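# Squeeze a grip trainer one-handed, hold it, then release

## Task

Using a single gripper, close the grip trainer's two bars together until they will not go any further, keep them pressed shut for a few seconds without easing off, then open so the bars spring apart again. When done, the trainer must stand upright on the table by itself, not held there by the robot, and the gripper must have let go and moved away.

## Robot and tools

Robot: two six-joint arms, left_arm and right_arm, each with a parallel two-finger gripper. Joint order inside every row and every per-joint list: waist (joint1), shoulder (joint2), elbow (joint3), wrist pitch (joint4), wrist yaw (joint5), wrist roll (joint6). Rely on this order only.

Frames: all reported gripper poses share one scene frame. Its origin sits on the tabletop midway between the arms, +z is up, +x reaches out over the table, and left_arm is on the +y side. The names left and right do not refer to image sides. Base roots: left_arm at (+0.020, +0.346, +0.199) m, right_arm at (-0.025, -0.273, +0.199) m, both tilted. The fingers point along the gripper's +z axis and close along its y axis. end_effector_position is the point between the pads, roughly 1 cm short of the fingertips, and it gets less accurate at long reach. Mounting plates and the frame behind the arms are fixed obstacles.

execute_actions(actions): a list of up to 15 actions, run in order. Each action is a list of up to 15 rows, and each row lasts one 1/30 s step. If fewer than 15 rows are given, the last one is repeated to fill 15 steps, so one action is 0.5 s. A row is one flat list of 14 numbers, each from -1 to 1, covering both arms even when only one moves: left_arm's six joint values and then its opening, followed by right_arm's six joint values and then its opening. Joint values are offsets, scaled so that 1.0 equals 1.264 rad (waist), 1.32 (shoulder), 1.276 (elbow), 1.83 (wrist pitch), 1.686 (wrist yaw) and 2.022 (wrist roll). Each offset is counted from the angles the arm had when that action began, not from the previous row. For a call's first action, that means the most recently reported angles. The opening is absolute, not an offset: +1 is fully open and -1 is shut. An empty list only returns the state and images.

Joint ranges in rad: waist -2.880 to 2.880, shoulder 0.000 to 3.142, elbow 0.000 to 3.019, wrist pitch -1.693 to 1.571, wrist yaw -1.571 to 1.571, wrist roll -2.094 to 2.094. Real ends may differ by up to 0.019 rad. An action that asks a joint to go more than 0.019 rad beyond its range is rejected for both arms. If the first action is rejected, or any action is malformed, nothing in the call runs. A joint pushed into its end stops there, and the result may note "joint sent to its limit".

move(target, speed, blocking): target is one 14-number row in the same layout. Its joint offsets are counted from the last reported Joint positions, and its openings are absolute and sent at once. All joints travel on paths that finish together, taking 0.5 to 10 s, so the hand usually moves along a curve. The paths ignore obstacles. speed, from 0.01 to 2 rad/s (default 0.5), caps the joint with the longest way to go. With blocking=false the call returns after 0.5 s while the motion continues. Use wait(0) to poll, or stop to brake. Other motion commands are refused until the move's end appears in a result. The extra "move:" line gives the ending (done, off_target, moving, held, fault), limits=held or limits=none, and each arm's joint farthest from its target. Faster moves hit harder, and targets set well past a contact press harder.

wait(seconds, 0 to 10): lets time pass while each arm keeps its last command. stop(): brakes a running move, and the fingers keep going. zoom_image(camera, region): enlarges part of a camera's latest frame. region is [x0, y0, x1, y1] in pixels, at most 504 by 504. Cameras are cam_head_left, cam_head_right, cam_high, cam_low, cam_left_wrist and cam_right_wrist, each 672x504. read_manual(section="licences") returns licence text only. finished_scene(scene) ends the current scene for good and reports success, so call it only once the trainer stands upright with the gripper released and withdrawn.

Motion details: each step, a joint's target may lead its measured angle by at most 0.264 (waist), 0.32 (shoulder), 0.276 (elbow), 0.33 (wrist pitch), 0.186 (wrist yaw) or 0.522 (wrist roll) rad. Targets that would shift the gripper more than 70 mm are scaled back. Large offsets therefore need several actions, and an unfinished offset should be re-sent. Sending zeros can let an arm sag. To hold still, aim back at the desired angles once and then send zeros, adding more if a joint still falls short. The simulation keeps running while you compose a reply.

Results: a state line per arm gives the gripper position (m) and quat_wxyz. Joint positions and Joint velocities list six joints (rad, rad/s) plus the pad gap (m, 0.094 fully open). Joint targets shows where the joints are currently being driven. grip_measured is the measured opening on the command scale, with a fixed per-gripper error of about 1 mm. Action calls also list per-step joint readings, with HELD marking steps where an arm was held back. "joint command not followed" means a clearance check altered targets. Torques are total drive output, offset and noisy.

Gripping: command an opening below grip_measured to squeeze. About 0.03 below gives a firm hold, and a smaller gap is lighter. Pad force tops out near 50 to 62 N and is briefly higher at first contact. For the trainer, close hard enough to bottom out the bars, keep that command for a few seconds, then open fully.

Avoid: knocking or dropping anything off the table, tipping the trainer, fast impacts or very hard shoves, and arms colliding or pressing on each other. Holding loads heats motors. MOTOR HOT warns from 85 °C, and at 100 °C an OVER-TEMPERATURE FAULT drops that arm. Any FAULT stop wastes motion.

Each tool is called after "Emit:" as name([rows], argument=value, ...), one row to a line, values as JSON.

## Session

Emit:
execute_actions(actions=[])

Scene clock: 0.00 s.
left_arm: end_effector_position=(+0.2011, +0.8940, +0.3698) grip_measured=+1.000 end_effector_quat_wxyz=(+0.116, -0.036, +0.993, -0.003) | right_arm: end_effector_position=(+0.5055, +0.2897, +0.3325) grip_measured=+1.000 end_effector_quat_wxyz=(-0.160, +0.732, -0.603, +0.274)
Joint names: [waist, shoulder, elbow, wrist pitch, wrist yaw, wrist roll]
Joint positions: left_arm=[ 1.309  1.212  1.513 -1.387  0.453  1.371  0.094] | right_arm=[ 0.949  2.365  2.229 -1.191  1.09  -0.894  0.094]
Joint velocities: left_arm=[ 0.005 -0.005 -0.012  0.012 -0.037 -0.066  0.   ] | right_arm=[ 0.015  0.015  0.007  0.002 -0.066  0.022  0.   ]
Joint torques (N m, as the arm reports them, + toward a larger angle): no reading
Motor temperatures (°C, as the motors report them): left_arm=[21 22 19 19 19 21] | right_arm=[22 22 19 17 18 18]
Joint targets: left_arm=[1.309 1.218 1.534 -1.386 0.452 1.371] | right_arm=[0.942 2.378 2.249 -1.190 1.089 -0.895]

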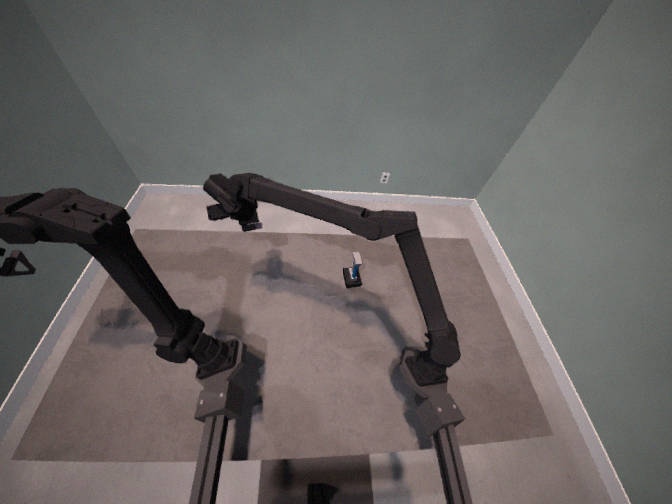

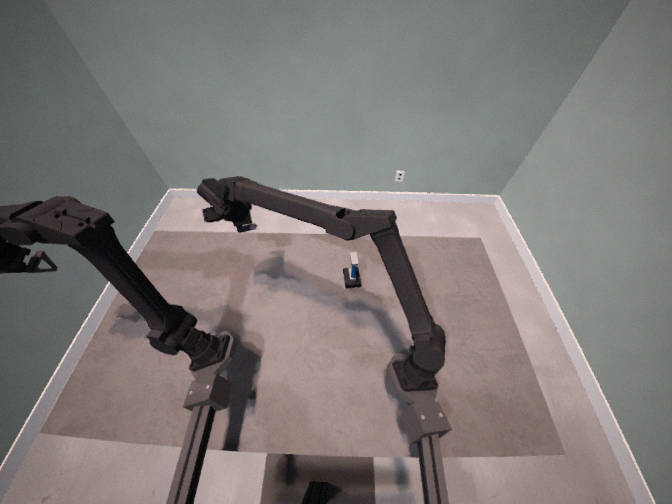

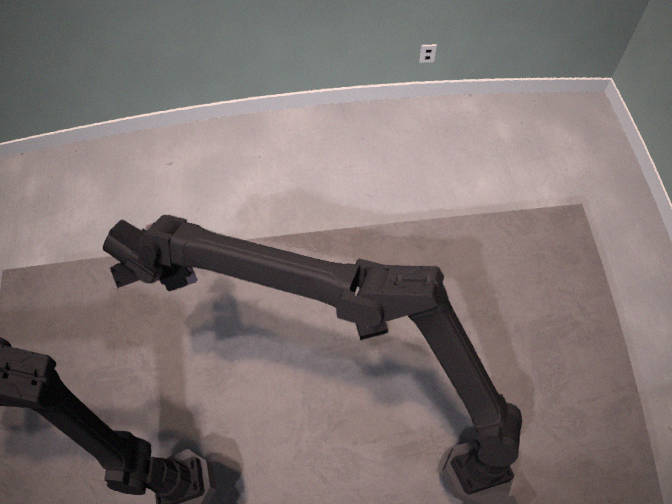

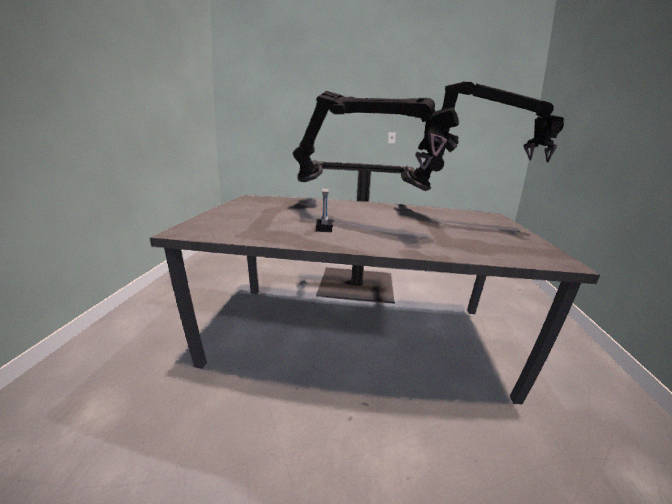

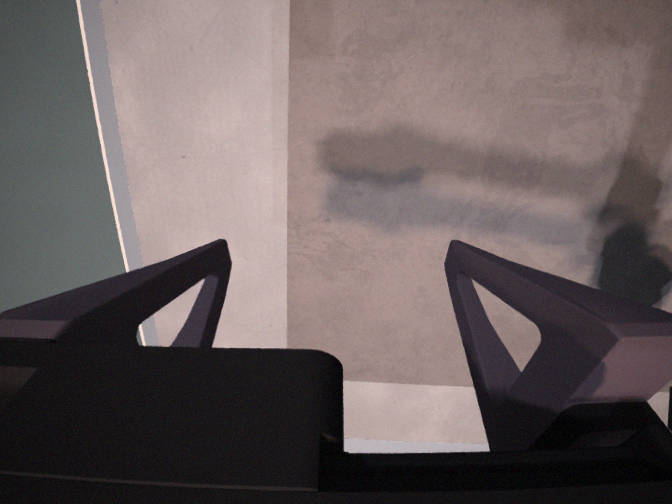

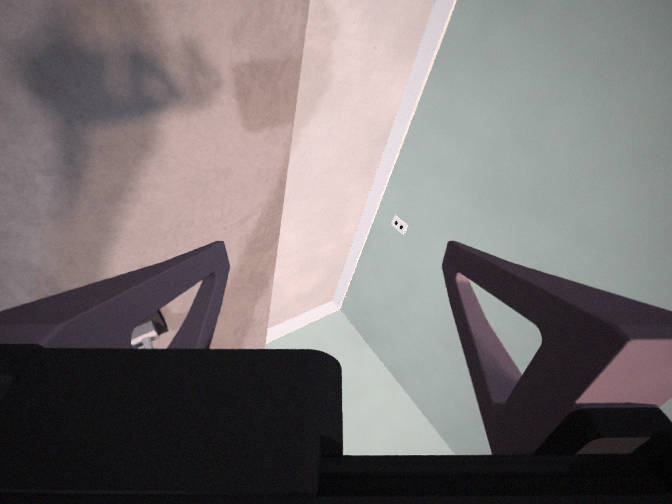

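Emit:
zoom_image(camera="cam_head_left", region=[310, 235, 400, 300])

Emit:
zoom_image(camera="cam_low", region=[285, 175, 365, 240])

Emit:
zoom_image(camera="cam_head_right", region=[310, 235, 400, 300])

Region (310, 235, 400, 300) of cam_head_left's 672x504 image, scaled by 5.600, with more detail than that image has.

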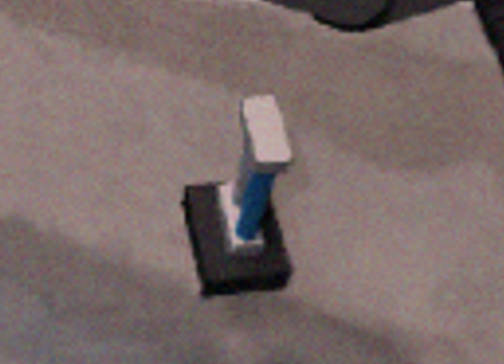

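Region (285, 175, 365, 240) of cam_low's 672x504 image, scaled by 6.300, with more detail than that image has; it fills the top 410 rows of this view, and the rest is white.

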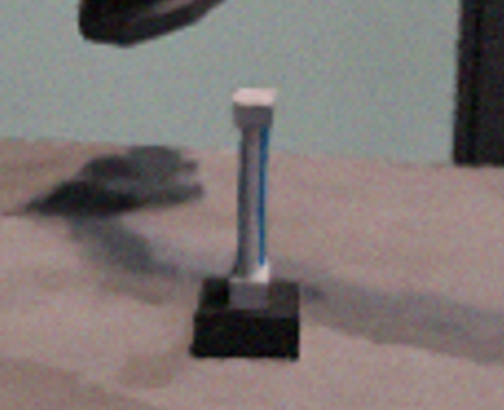

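Region (310, 235, 400, 300) of cam_head_right's 672x504 image, scaled by 5.600, with more detail than that image has.

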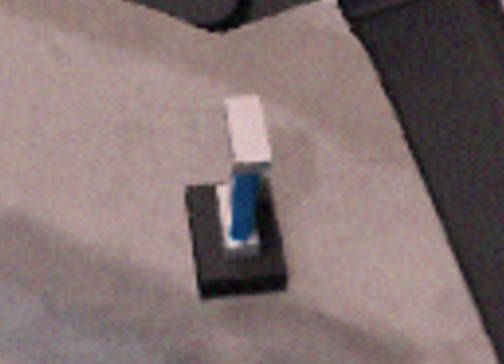

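This time the bars line up roughly along x, so the left arm should approach from the +y side. The right arm is hovering over the trainer, so I'll swing it away while I bring the left arm over.

Emit:
move(target=[-1.0, 0.0, 0.016, 0.95, 0.013, -0.189, 1.0, -1.0, 0.01, 0.015, 0, 0, 0, 1.0], speed=1.0)

Scene clock: 4.07 s.
left_arm: end_effector_position=(+0.6934, +0.6676, +0.7215) grip_measured=+1.000 end_effector_quat_wxyz=(+0.778, +0.238, +0.504, +0.290) | right_arm: end_effector_position=(+0.7264, -0.4982, +0.0224) grip_measured=+1.000 end_effector_quat_wxyz=(-0.221, -0.347, +0.849, -0.331)
Joint names: [waist, shoulder, elbow, wrist pitch, wrist yaw, wrist roll]
Joint positions: left_arm=[0.041 1.212 1.513 0.335 0.474 1.005 0.094] | right_arm=[-0.251  2.324  2.269 -1.164  1.084 -0.875  0.094]
Joint velocities: left_arm=[-0.005 -0.015 -0.007  0.007 -0.022 -0.007  0.   ] | right_arm=[-0.005 -0.005 -0.002 -0.007 -0.022 -0.081  0.   ]
Joint torques (N m, as the arm reports them, + toward a larger angle): left_arm=[ -2.83 -13.96  13.37   2.34   0.1   -0.17] | right_arm=[  1.41 -20.65   7.07  -1.12   0.83  -0.17]
Motor temperatures (°C, as the motors report them): left_arm=[21 22 20 19 19 21] | right_arm=[22 23 20 17 18 18]
Joint targets: left_arm=[0.046 1.212 1.534 0.352 0.475 0.989] | right_arm=[-0.315 2.378 2.249 -1.191 1.090 -0.895]
move: off_target (right_arm); limits=none; left_arm: farthest joint: the elbow, 0.020 radians from its target (0.020 radians at the start); right_arm: farthest joint: the waist, 0.064 radians from its target (1.264 radians at the start)

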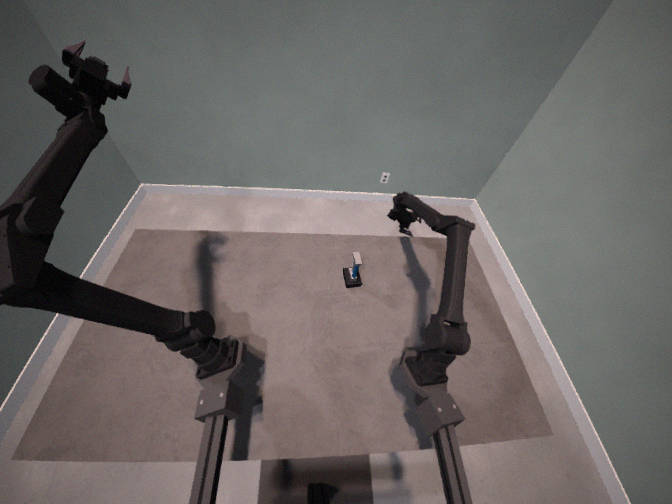

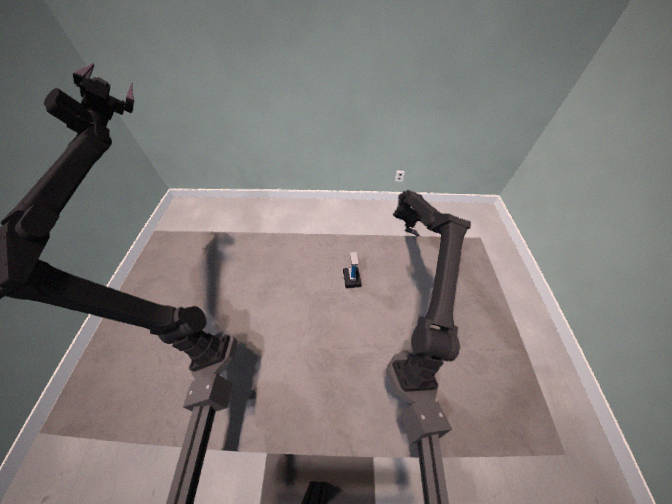

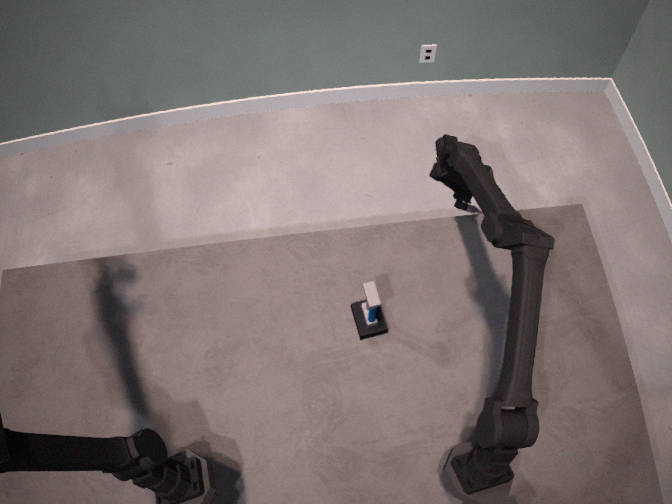

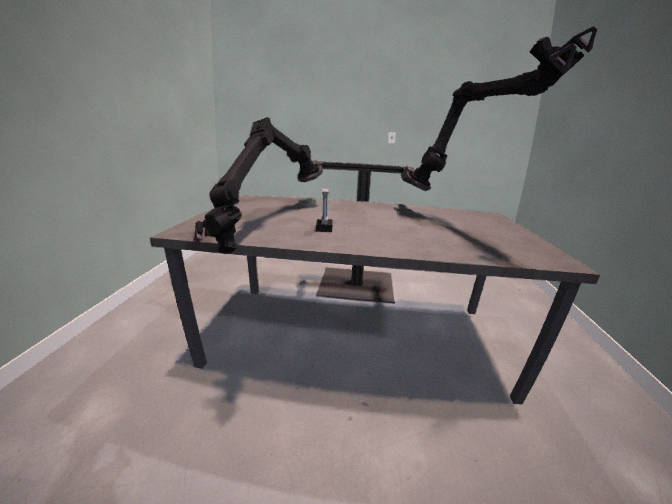

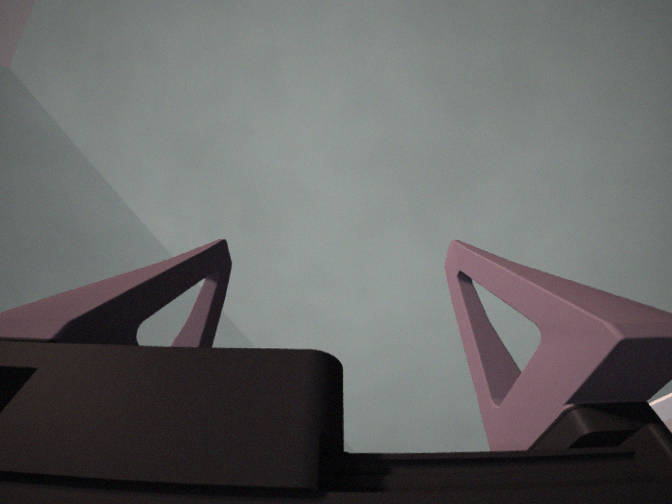

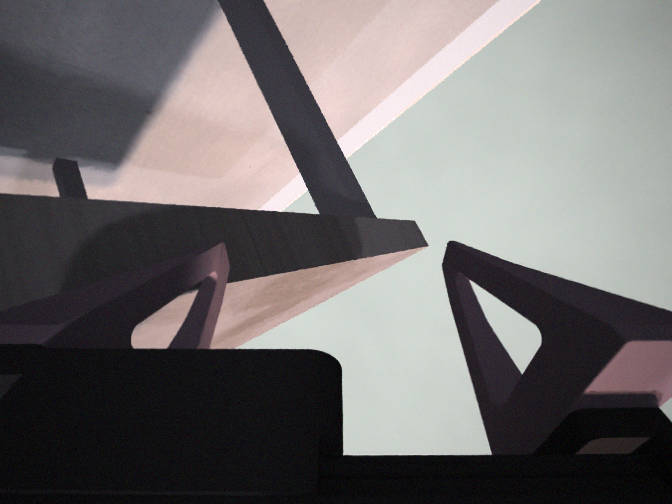

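The tilted base swung the right arm down onto the table edge. I'll lift it off now while the left arm moves to its pre-approach pose.

Emit:
move(target=[-0.555, 0.601, -0.613, 0.02, 0.001, -0.008, 1.0, 0.0, -0.6, -0.2, 0, 0, 0, 1.0], speed=0.8)

Scene clock: 6.57 s.
left_arm: end_effector_position=(+0.3908, +0.0140, +0.1317) grip_measured=+1.000 end_effector_quat_wxyz=(+0.405, +0.565, +0.626, -0.353) | right_arm: end_effector_position=(+0.6598, -0.6128, +0.4801) grip_measured=+1.000 end_effector_quat_wxyz=(-0.022, -0.174, +0.887, -0.428)
Joint names: [waist, shoulder, elbow, wrist pitch, wrist yaw, wrist roll]
Joint positions: left_arm=[-0.678  2.008  0.718  0.357  0.476  1.004  0.094] | right_arm=[-0.247  1.511  2.021 -1.161  1.084 -0.875  0.094]
Joint velocities: left_arm=[-0.005  0.015  0.007 -0.007 -0.007  0.051  0.   ] | right_arm=[-0.005 -0.005  0.012  0.002 -0.007 -0.007  0.   ]
Joint torques (N m, as the arm reports them, + toward a larger angle): left_arm=[ -6.08 -12.01   4.88   1.87   0.5   -0.12] | right_arm=[  3.1  -17.55  10.1    0.78   0.48   0.02]
Motor temperatures (°C, as the motors report them): left_arm=[21 22 20 19 19 21] | right_arm=[22 23 20 17 18 18]
Joint targets: left_arm=[-0.661 2.006 0.731 0.371 0.476 0.989] | right_arm=[-0.251 1.532 2.014 -1.164 1.084 -0.875]
move: off_target (right_arm); limits=none; left_arm: farthest joint: the waist, 0.018 radians from its target (0.701 radians at the start); right_arm: farthest joint: the shoulder, 0.021 radians from its target (0.792 radians at the start)

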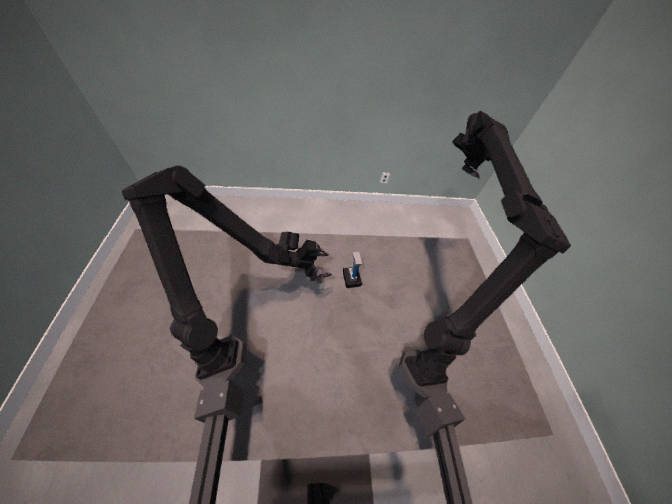

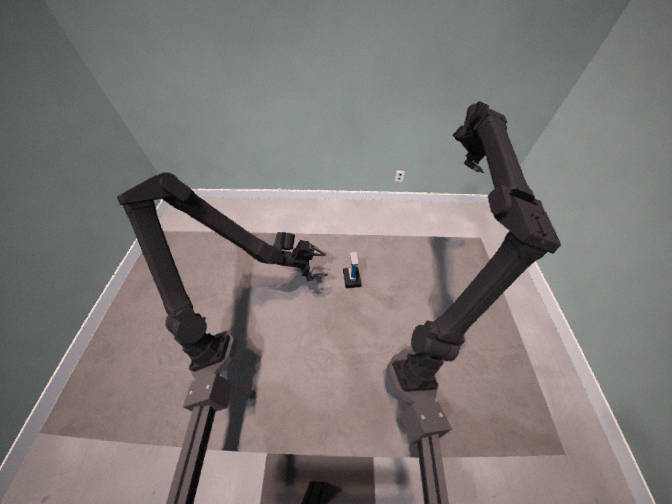

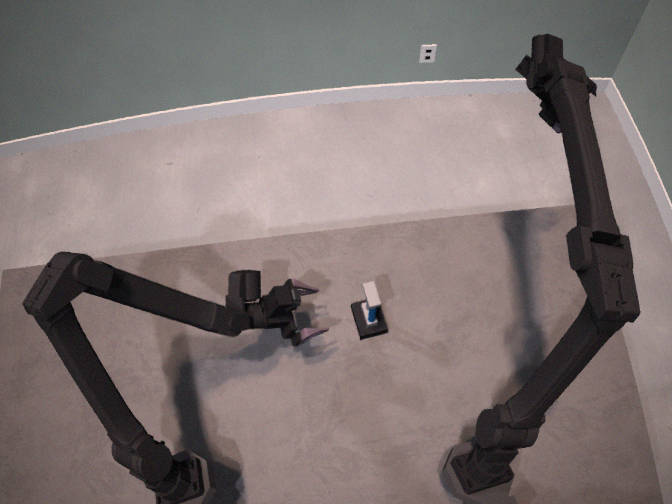

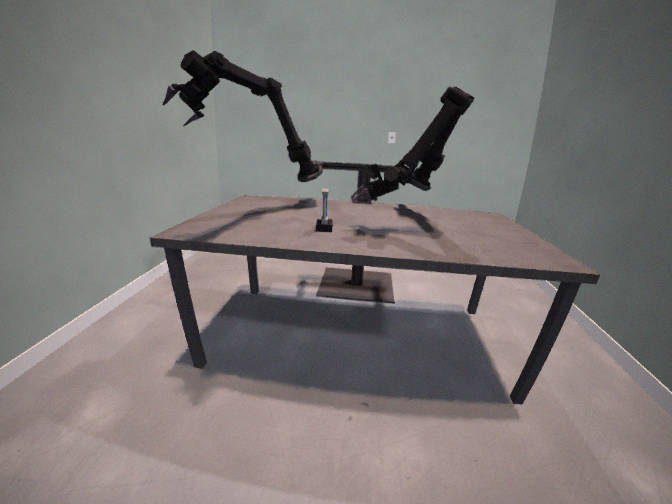

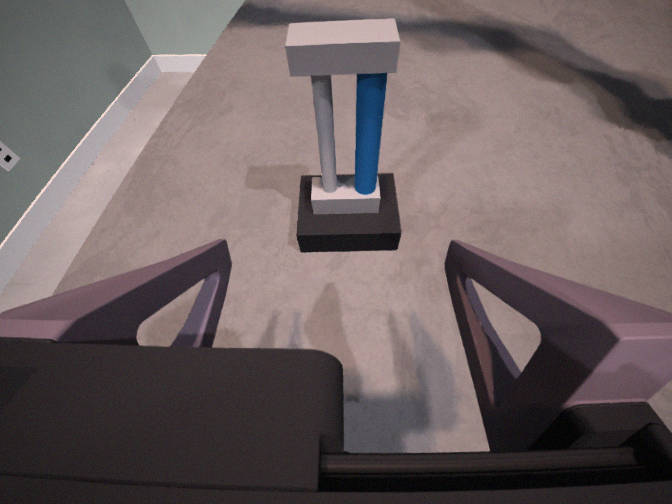

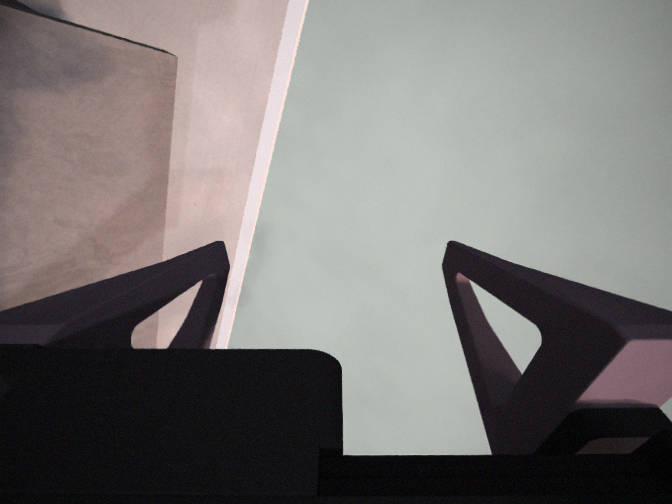

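The trainer is square-on and nearly centred. I'll move in so the bars sit between the fingers.

Emit:
move(target=[-0.153, 0.275, 0.234, 0.086, -0.075, -0.099, 1.0, -0.003, 0.016, -0.005, -0.002, 0, 0, 1.0], speed=0.35)

Scene clock: 9.33 s.
left_arm: end_effector_position=(+0.3873, -0.1246, +0.0827) grip_measured=+1.000 end_effector_quat_wxyz=(+0.401, +0.558, +0.634, -0.355) | right_arm: end_effector_position=(+0.6598, -0.6128, +0.4801) grip_measured=+1.000 end_effector_quat_wxyz=(-0.022, -0.174, +0.887, -0.428)
Joint names: [waist, shoulder, elbow, wrist pitch, wrist yaw, wrist roll]
Joint positions: left_arm=[-0.867  2.362  0.998  0.498  0.352  0.819  0.094] | right_arm=[-0.247  1.511  2.021 -1.161  1.084 -0.875  0.094]
Joint velocities: left_arm=[-0.005 -0.015 -0.002 -0.007 -0.022  0.022  0.   ] | right_arm=[ 0.005  0.005 -0.012 -0.002 -0.022 -0.037  0.   ]
Joint torques (N m, as the arm reports them, + toward a larger angle): left_arm=[-10.11 -14.52   6.02   2.18   0.33  -0.11] | right_arm=[  2.89 -17.64  10.26   0.79   0.49   0.01]
Motor temperatures (°C, as the motors report them): left_arm=[21 22 20 19 19 21] | right_arm=[22 23 20 17 18 18]
Joint targets: left_arm=[-0.872 2.371 1.017 0.515 0.349 0.804] | right_arm=[-0.251 1.532 2.014 -1.164 1.084 -0.875]
move: off_target (right_arm); limits=none; left_arm: farthest joint: the elbow, 0.019 radians from its target (0.298 radians at the start); right_arm: farthest joint: the shoulder, 0.021 radians from its target (0.021 radians at the start)

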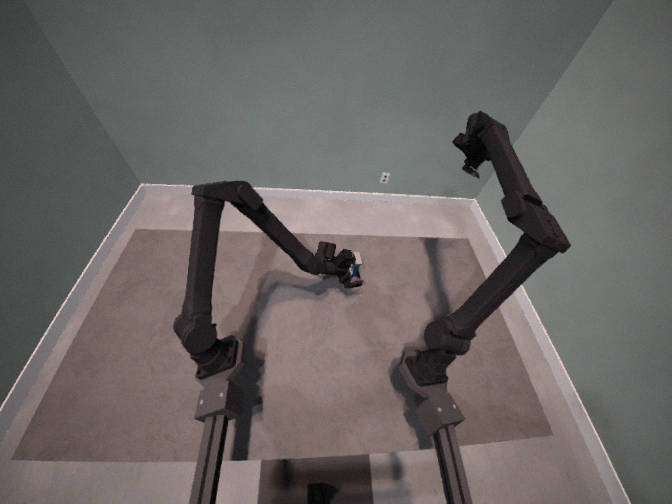

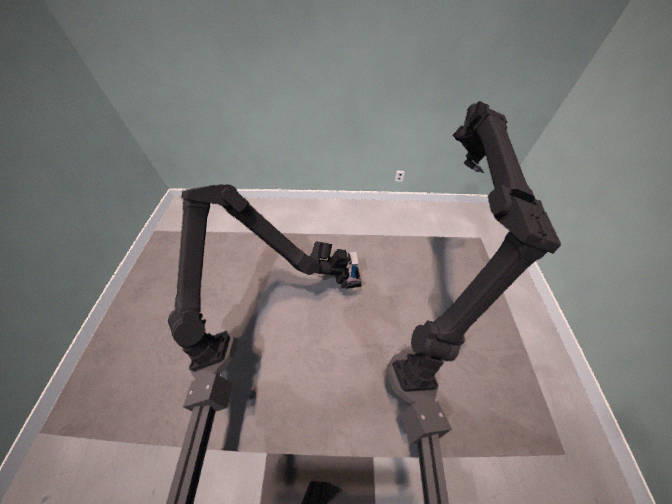

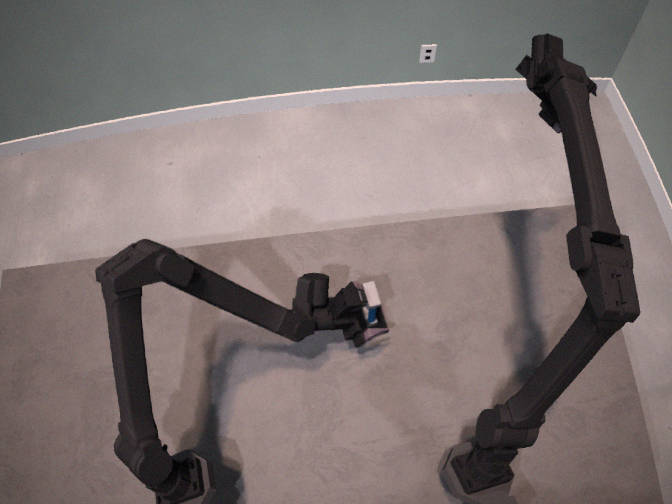

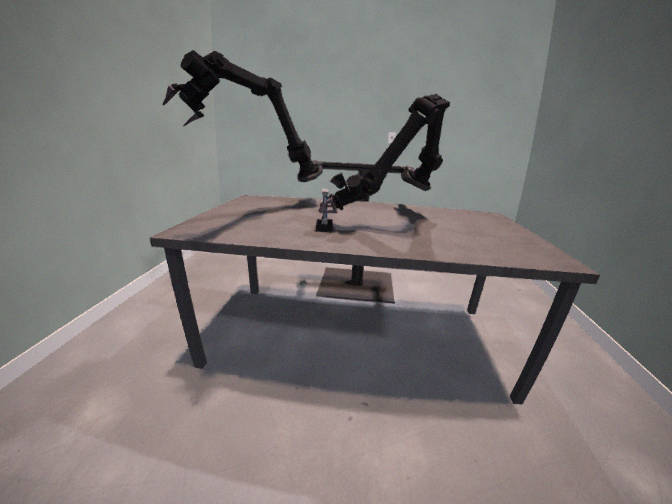

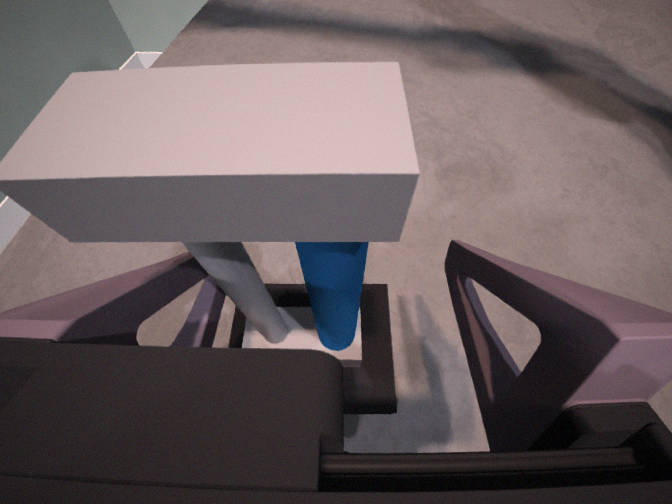

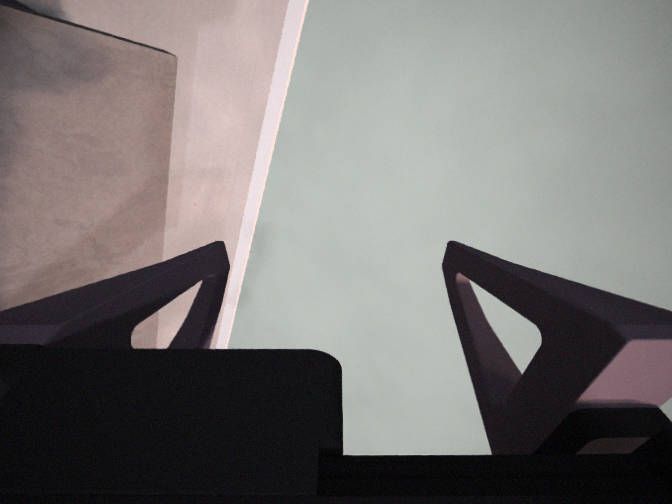

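The bars sit a little towards the grey side, so I'll make a small sideways correction before closing.

Emit:
move(target=[0.016, 0.007, 0.023, 0.009, -0.002, -0.007, 1.0, -0.003, 0.016, -0.005, -0.002, 0, 0, 1.0], speed=0.15)

Scene clock: 10.53 s.
left_arm: end_effector_position=(+0.3913, -0.1265, +0.0846) grip_measured=+1.000 end_effector_quat_wxyz=(+0.405, +0.556, +0.633, -0.354) | right_arm: end_effector_position=(+0.6598, -0.6128, +0.4801) grip_measured=+1.000 end_effector_quat_wxyz=(-0.022, -0.174, +0.887, -0.428)
Joint names: [waist, shoulder, elbow, wrist pitch, wrist yaw, wrist roll]
Joint positions: left_arm=[-0.867  2.362  1.006  0.498  0.352  0.819  0.094] | right_arm=[-0.247  1.511  2.021 -1.161  1.084 -0.875  0.094]
Joint velocities: left_arm=[-0.005 -0.015  0.007 -0.017  0.037  0.022  0.   ] | right_arm=[ 0.005 -0.005 -0.002  0.012  0.081  0.007  0.   ]
Joint torques (N m, as the arm reports them, + toward a larger angle): left_arm=[ -7.94 -14.55   6.25   2.18   0.32  -0.1 ] | right_arm=[  2.93 -17.96  10.29   0.8    0.49   0.01]
Motor temperatures (°C, as the motors report them): left_arm=[21 22 20 20 19 21] | right_arm=[22 24 20 17 18 18]
Joint targets: left_arm=[-0.846 2.372 1.027 0.515 0.349 0.805] | right_arm=[-0.251 1.532 2.014 -1.164 1.084 -0.875]
move: off_target (left_arm, right_arm); limits=none; left_arm: farthest joint: the elbow, 0.022 radians from its target (0.030 radians at the start); right_arm: farthest joint: the shoulder, 0.021 radians from its target (0.021 radians at the start)

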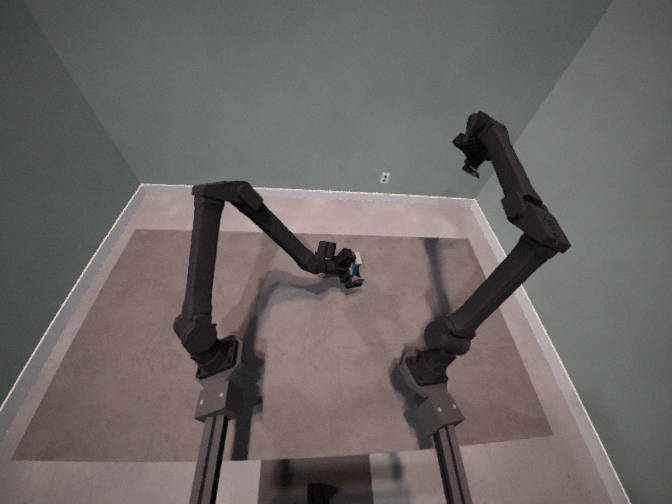

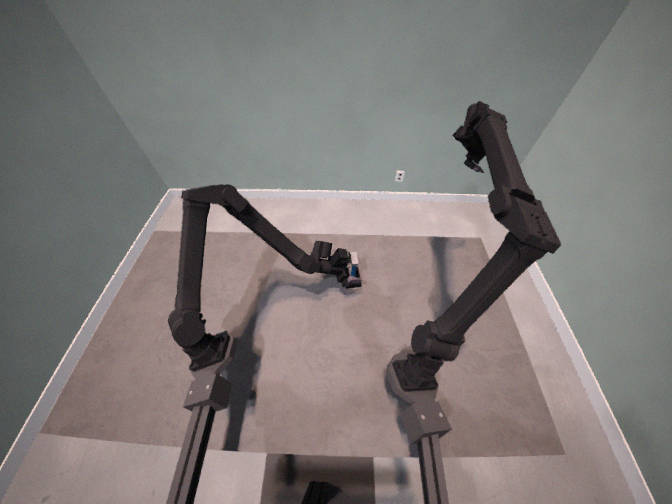

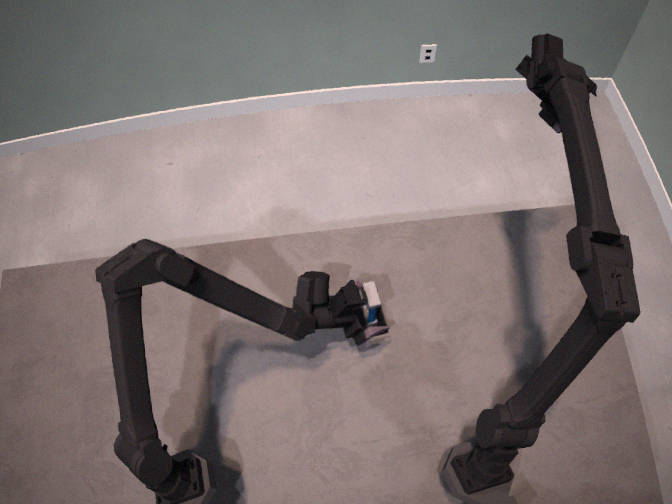

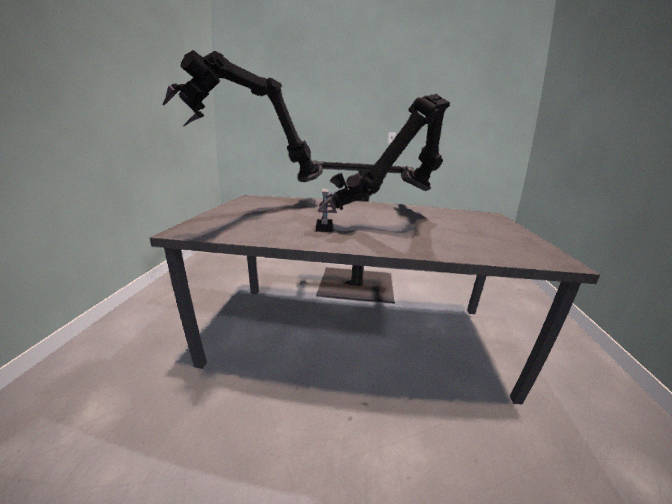

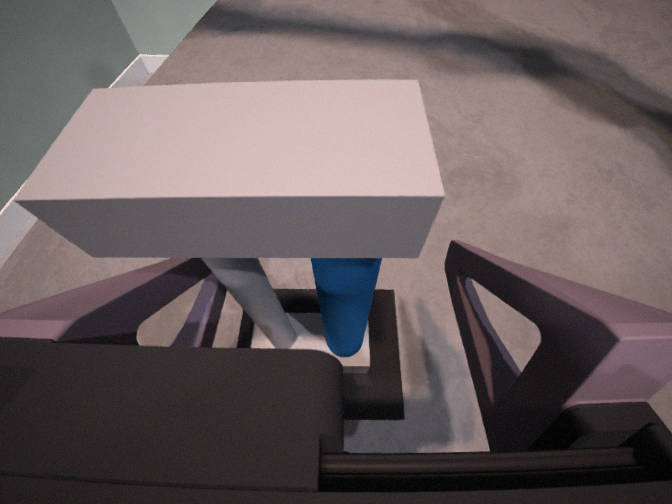

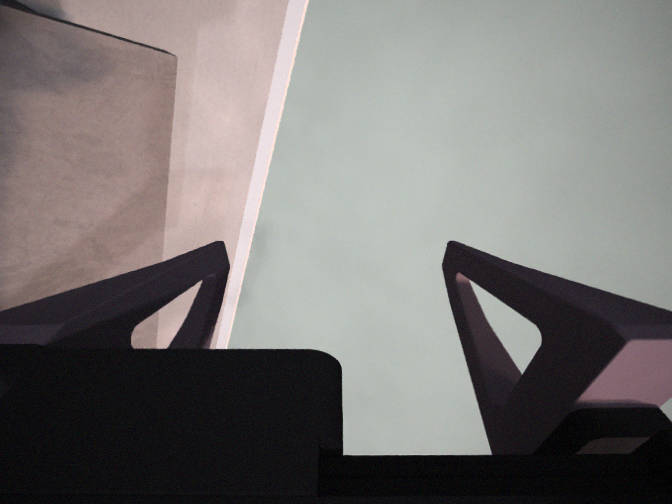

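Now I'll close gradually into a full squeeze.

Emit:
execute_actions([
  [[0.017,0.008,0.016,0.009,-0.002,-0.007,0.96,-0.003,0.016,-0.005,-0.002,0,0,1.0],[0.017,0.008,0.016,0.009,-0.002,-0.007,0.92,-0.003,0.016,-0.005,-0.002,0,0,1.0],[0.017,0.008,0.016,0.009,-0.002,-0.007,0.88,-0.003,0.016,-0.005,-0.002,0,0,1.0],[0.017,0.008,0.016,0.009,-0.002,-0.007,0.84,-0.003,0.016,-0.005,-0.002,0,0,1.0],[0.017,0.008,0.016,0.009,-0.002,-0.007,0.8,-0.003,0.016,-0.005,-0.002,0,0,1.0],[0.017,0.008,0.016,0.009,-0.002,-0.007,0.76,-0.003,0.016,-0.005,-0.002,0,0,1.0],[0.017,0.008,0.016,0.009,-0.002,-0.007,0.72,-0.003,0.016,-0.005,-0.002,0,0,1.0],[0.017,0.008,0.016,0.009,-0.002,-0.007,0.68,-0.003,0.016,-0.005,-0.002,0,0,1.0],[0.017,0.008,0.016,0.009,-0.002,-0.007,0.64,-0.003,0.016,-0.005,-0.002,0,0,1.0],[0.017,0.008,0.016,0.009,-0.002,-0.007,0.6,-0.003,0.016,-0.005,-0.002,0,0,1.0],[0.017,0.008,0.016,0.009,-0.002,-0.007,0.56,-0.003,0.016,-0.005,-0.002,0,0,1.0],[0.017,0.008,0.016,0.009,-0.002,-0.007,0.52,-0.003,0.016,-0.005,-0.002,0,0,1.0],[0.017,0.008,0.016,0.009,-0.002,-0.007,0.48,-0.003,0.016,-0.005,-0.002,0,0,1.0],[0.017,0.008,0.016,0.009,-0.002,-0.007,0.44,-0.003,0.016,-0.005,-0.002,0,0,1.0],[0.017,0.008,0.016,0.009,-0.002,-0.007,0.4,-0.003,0.016,-0.005,-0.002,0,0,1.0]],
  [[0.01,0.008,0.016,0.009,-0.002,-0.007,0.36,-0.003,0.016,-0.005,-0.002,0,0,1.0],[0.01,0.008,0.016,0.009,-0.002,-0.007,0.32,-0.003,0.016,-0.005,-0.002,0,0,1.0],[0.01,0.008,0.016,0.009,-0.002,-0.007,0.28,-0.003,0.016,-0.005,-0.002,0,0,1.0],[0.01,0.008,0.016,0.009,-0.002,-0.007,0.24,-0.003,0.016,-0.005,-0.002,0,0,1.0],[0.01,0.008,0.016,0.009,-0.002,-0.007,0.2,-0.003,0.016,-0.005,-0.002,0,0,1.0],[0.01,0.008,0.016,0.009,-0.002,-0.007,0.16,-0.003,0.016,-0.005,-0.002,0,0,1.0],[0.01,0.008,0.016,0.009,-0.002,-0.007,0.12,-0.003,0.016,-0.005,-0.002,0,0,1.0],[0.01,0.008,0.016,0.009,-0.002,-0.007,0.08,-0.003,0.016,-0.005,-0.002,0,0,1.0],[0.01,0.008,0.016,0.009,-0.002,-0.007,0.04,-0.003,0.016,-0.005,-0.002,0,0,1.0],[0.01,0.008,0.016,0.009,-0.002,-0.007,0.0,-0.003,0.016,-0.005,-0.002,0,0,1.0],[0.01,0.008,0.016,0.009,-0.002,-0.007,-0.04,-0.003,0.016,-0.005,-0.002,0,0,1.0],[0.01,0.008,0.016,0.009,-0.002,-0.007,-0.08,-0.003,0.016,-0.005,-0.002,0,0,1.0],[0.01,0.008,0.016,0.009,-0.002,-0.007,-0.12,-0.003,0.016,-0.005,-0.002,0,0,1.0],[0.01,0.008,0.016,0.009,-0.002,-0.007,-0.16,-0.003,0.016,-0.005,-0.002,0,0,1.0],[0.01,0.008,0.016,0.009,-0.002,-0.007,-0.2,-0.003,0.016,-0.005,-0.002,0,0,1.0]],
  [[0.0,0.008,0.016,0.009,0,0,-0.24,-0.003,0.016,-0.005,-0.002,0,0,1.0],[0.0,0.008,0.016,0.009,0,0,-0.28,-0.003,0.016,-0.005,-0.002,0,0,1.0],[0.0,0.008,0.016,0.009,0,0,-0.32,-0.003,0.016,-0.005,-0.002,0,0,1.0],[0.0,0.008,0.016,0.009,0,0,-0.36,-0.003,0.016,-0.005,-0.002,0,0,1.0],[0.0,0.008,0.016,0.009,0,0,-0.4,-0.003,0.016,-0.005,-0.002,0,0,1.0],[0.0,0.008,0.016,0.009,0,0,-0.46,-0.003,0.016,-0.005,-0.002,0,0,1.0],[0.0,0.008,0.016,0.009,0,0,-0.52,-0.003,0.016,-0.005,-0.002,0,0,1.0],[0.0,0.008,0.016,0.009,0,0,-0.6,-0.003,0.016,-0.005,-0.002,0,0,1.0],[0.0,0.008,0.016,0.009,0,0,-0.7,-0.003,0.016,-0.005,-0.002,0,0,1.0],[0.0,0.008,0.016,0.009,0,0,-0.8,-0.003,0.016,-0.005,-0.002,0,0,1.0],[0.0,0.008,0.016,0.009,0,0,-0.9,-0.003,0.016,-0.005,-0.002,0,0,1.0],[0.0,0.008,0.016,0.009,0,0,-1.0,-0.003,0.016,-0.005,-0.002,0,0,1.0]],
])

Scene clock: 12.80 s.
left_arm: end_effector_position=(+0.3996, -0.1270, +0.0858) grip_measured=-0.324 end_effector_quat_wxyz=(+0.410, +0.549, +0.636, -0.354) | right_arm: end_effector_position=(+0.6598, -0.6128, +0.4801) grip_measured=+1.000 end_effector_quat_wxyz=(-0.022, -0.174, +0.887, -0.428)
Joint names: [waist, shoulder, elbow, wrist pitch, wrist yaw, wrist roll]
Joint positions: left_arm=[-0.86   2.364  1.016  0.504  0.352  0.81   0.032] | right_arm=[-0.247  1.511  2.021 -1.161  1.084 -0.875  0.094]
Joint velocities: left_arm=[-0.015 -0.015  0.002 -0.012  0.051  0.022  0.   ] | right_arm=[-0.005 -0.034  0.002 -0.012  0.022 -0.037  0.   ]
Joint torques (N m, as the arm reports them, + toward a larger angle): left_arm=[ -9.8  -14.55   6.23   2.19   0.22   0.05] | right_arm=[  3.12 -17.42  10.16   0.8    0.49   0.01]
Motor temperatures (°C, as the motors report them): left_arm=[21 22 20 20 19 21] | right_arm=[22 24 20 17 18 18]
Joint targets: left_arm=[-0.859 2.373 1.037 0.521 0.346 0.810] | right_arm=[-0.251 1.532 2.014 -1.164 1.084 -0.875]
Step readings (joint positions; steps 1 to 15: 1st action; 16 to 30: 2nd action; 31 to 45: 3rd action):
0: left_arm=[-0.867 2.362 1.006 0.498 0.352 0.819] | right_arm=[-0.247 1.511 2.021 -1.161 1.084 -0.875]
1: left_arm=[-0.867 2.362 1.006 0.498 0.352 0.819] | right_arm=[-0.247 1.511 2.021 -1.161 1.084 -0.875]
2: left_arm=[-0.867 2.362 1.006 0.498 0.351 0.819] | right_arm=[-0.247 1.511 2.021 -1.161 1.084 -0.875]
4: left_arm=[-0.867 2.362 1.006 0.498 0.351 0.819] | right_arm=[-0.247 1.511 2.021 -1.161 1.084 -0.875]
8: left_arm=[-0.867 2.362 1.006 0.498 0.351 0.819] | right_arm=[-0.247 1.511 2.021 -1.161 1.084 -0.875]
15: left_arm=[-0.867 2.362 1.006 0.498 0.351 0.819] | right_arm=[-0.247 1.511 2.021 -1.161 1.084 -0.875]
16: left_arm=[-0.867 2.362 1.006 0.499 0.350 0.819] | right_arm=[-0.247 1.511 2.021 -1.161 1.084 -0.875]
17: left_arm=[-0.867 2.362 1.007 0.500 0.348 0.818] | right_arm=[-0.247 1.511 2.021 -1.161 1.084 -0.875]
19: left_arm=[-0.866 2.362 1.009 0.501 0.345 0.818] | right_arm=[-0.247 1.511 2.021 -1.161 1.084 -0.875]
23: left_arm=[-0.863 2.362 1.013 0.502 0.344 0.816] | right_arm=[-0.247 1.511 2.021 -1.161 1.084 -0.875]
30: left_arm=[-0.859 2.362 1.016 0.504 0.346 0.810] | right_arm=[-0.247 1.511 2.021 -1.161 1.084 -0.875]
31: left_arm=[-0.859 2.362 1.016 0.504 0.348 0.810] | right_arm=[-0.247 1.511 2.021 -1.161 1.084 -0.875]
32: left_arm=[-0.859 2.363 1.016 0.504 0.350 0.810] | right_arm=[-0.247 1.511 2.021 -1.161 1.084 -0.875]
34: left_arm=[-0.860 2.364 1.016 0.504 0.352 0.810] | right_arm=[-0.247 1.511 2.021 -1.161 1.084 -0.875]
38: left_arm=[-0.860 2.364 1.016 0.504 0.352 0.810] | right_arm=[-0.247 1.511 2.021 -1.161 1.084 -0.875]
45: Joint positions above

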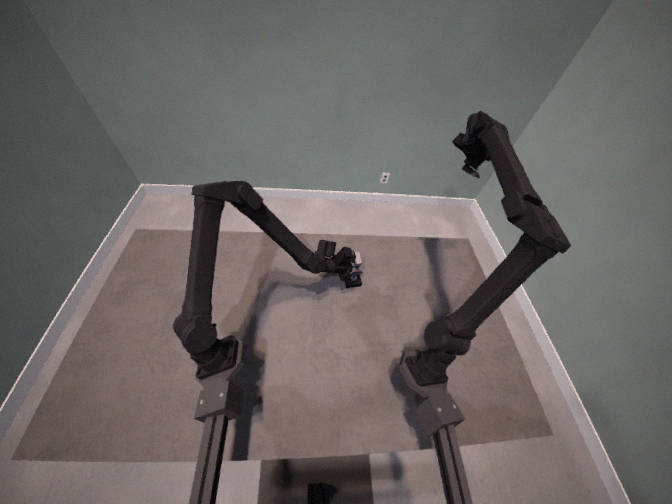

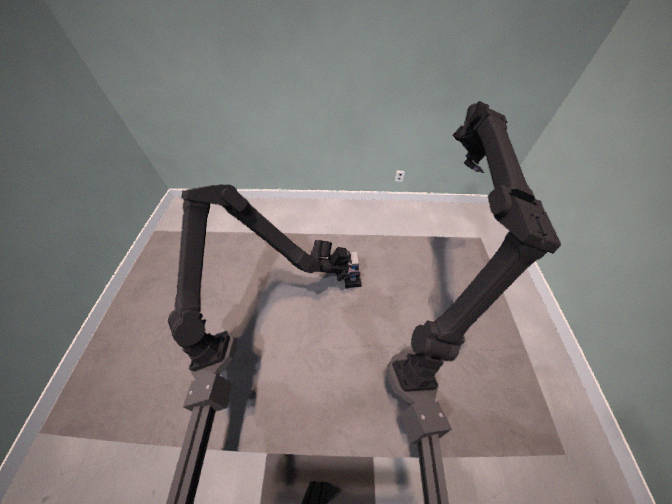

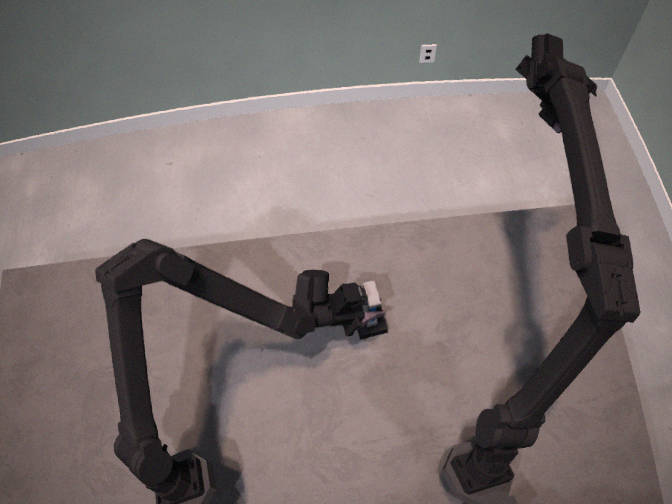

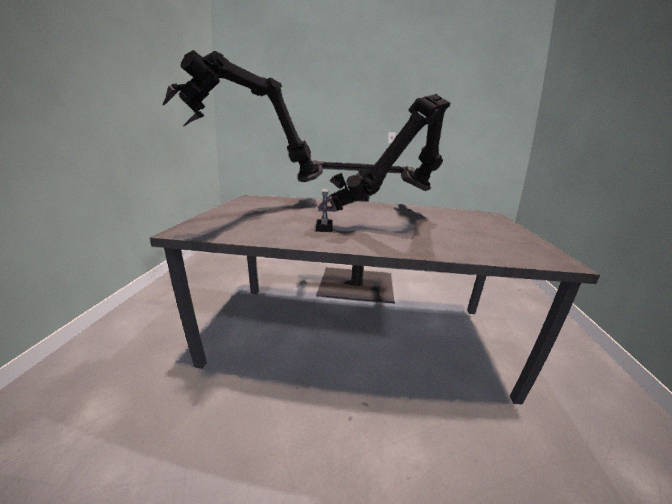

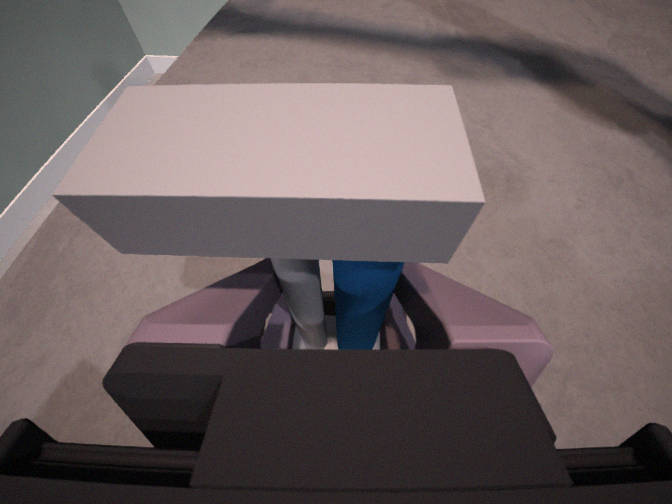

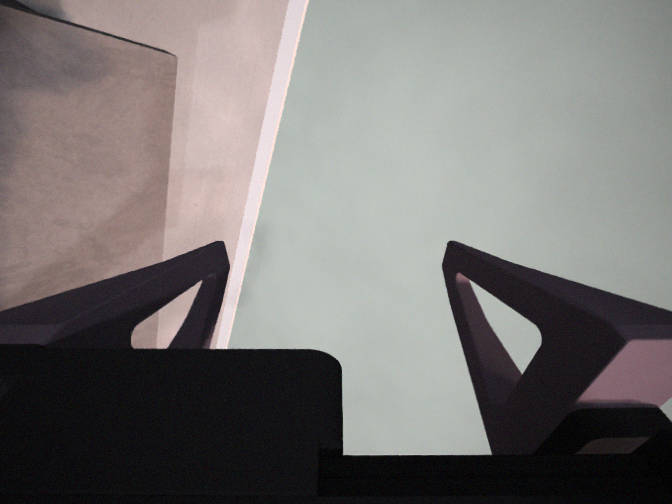

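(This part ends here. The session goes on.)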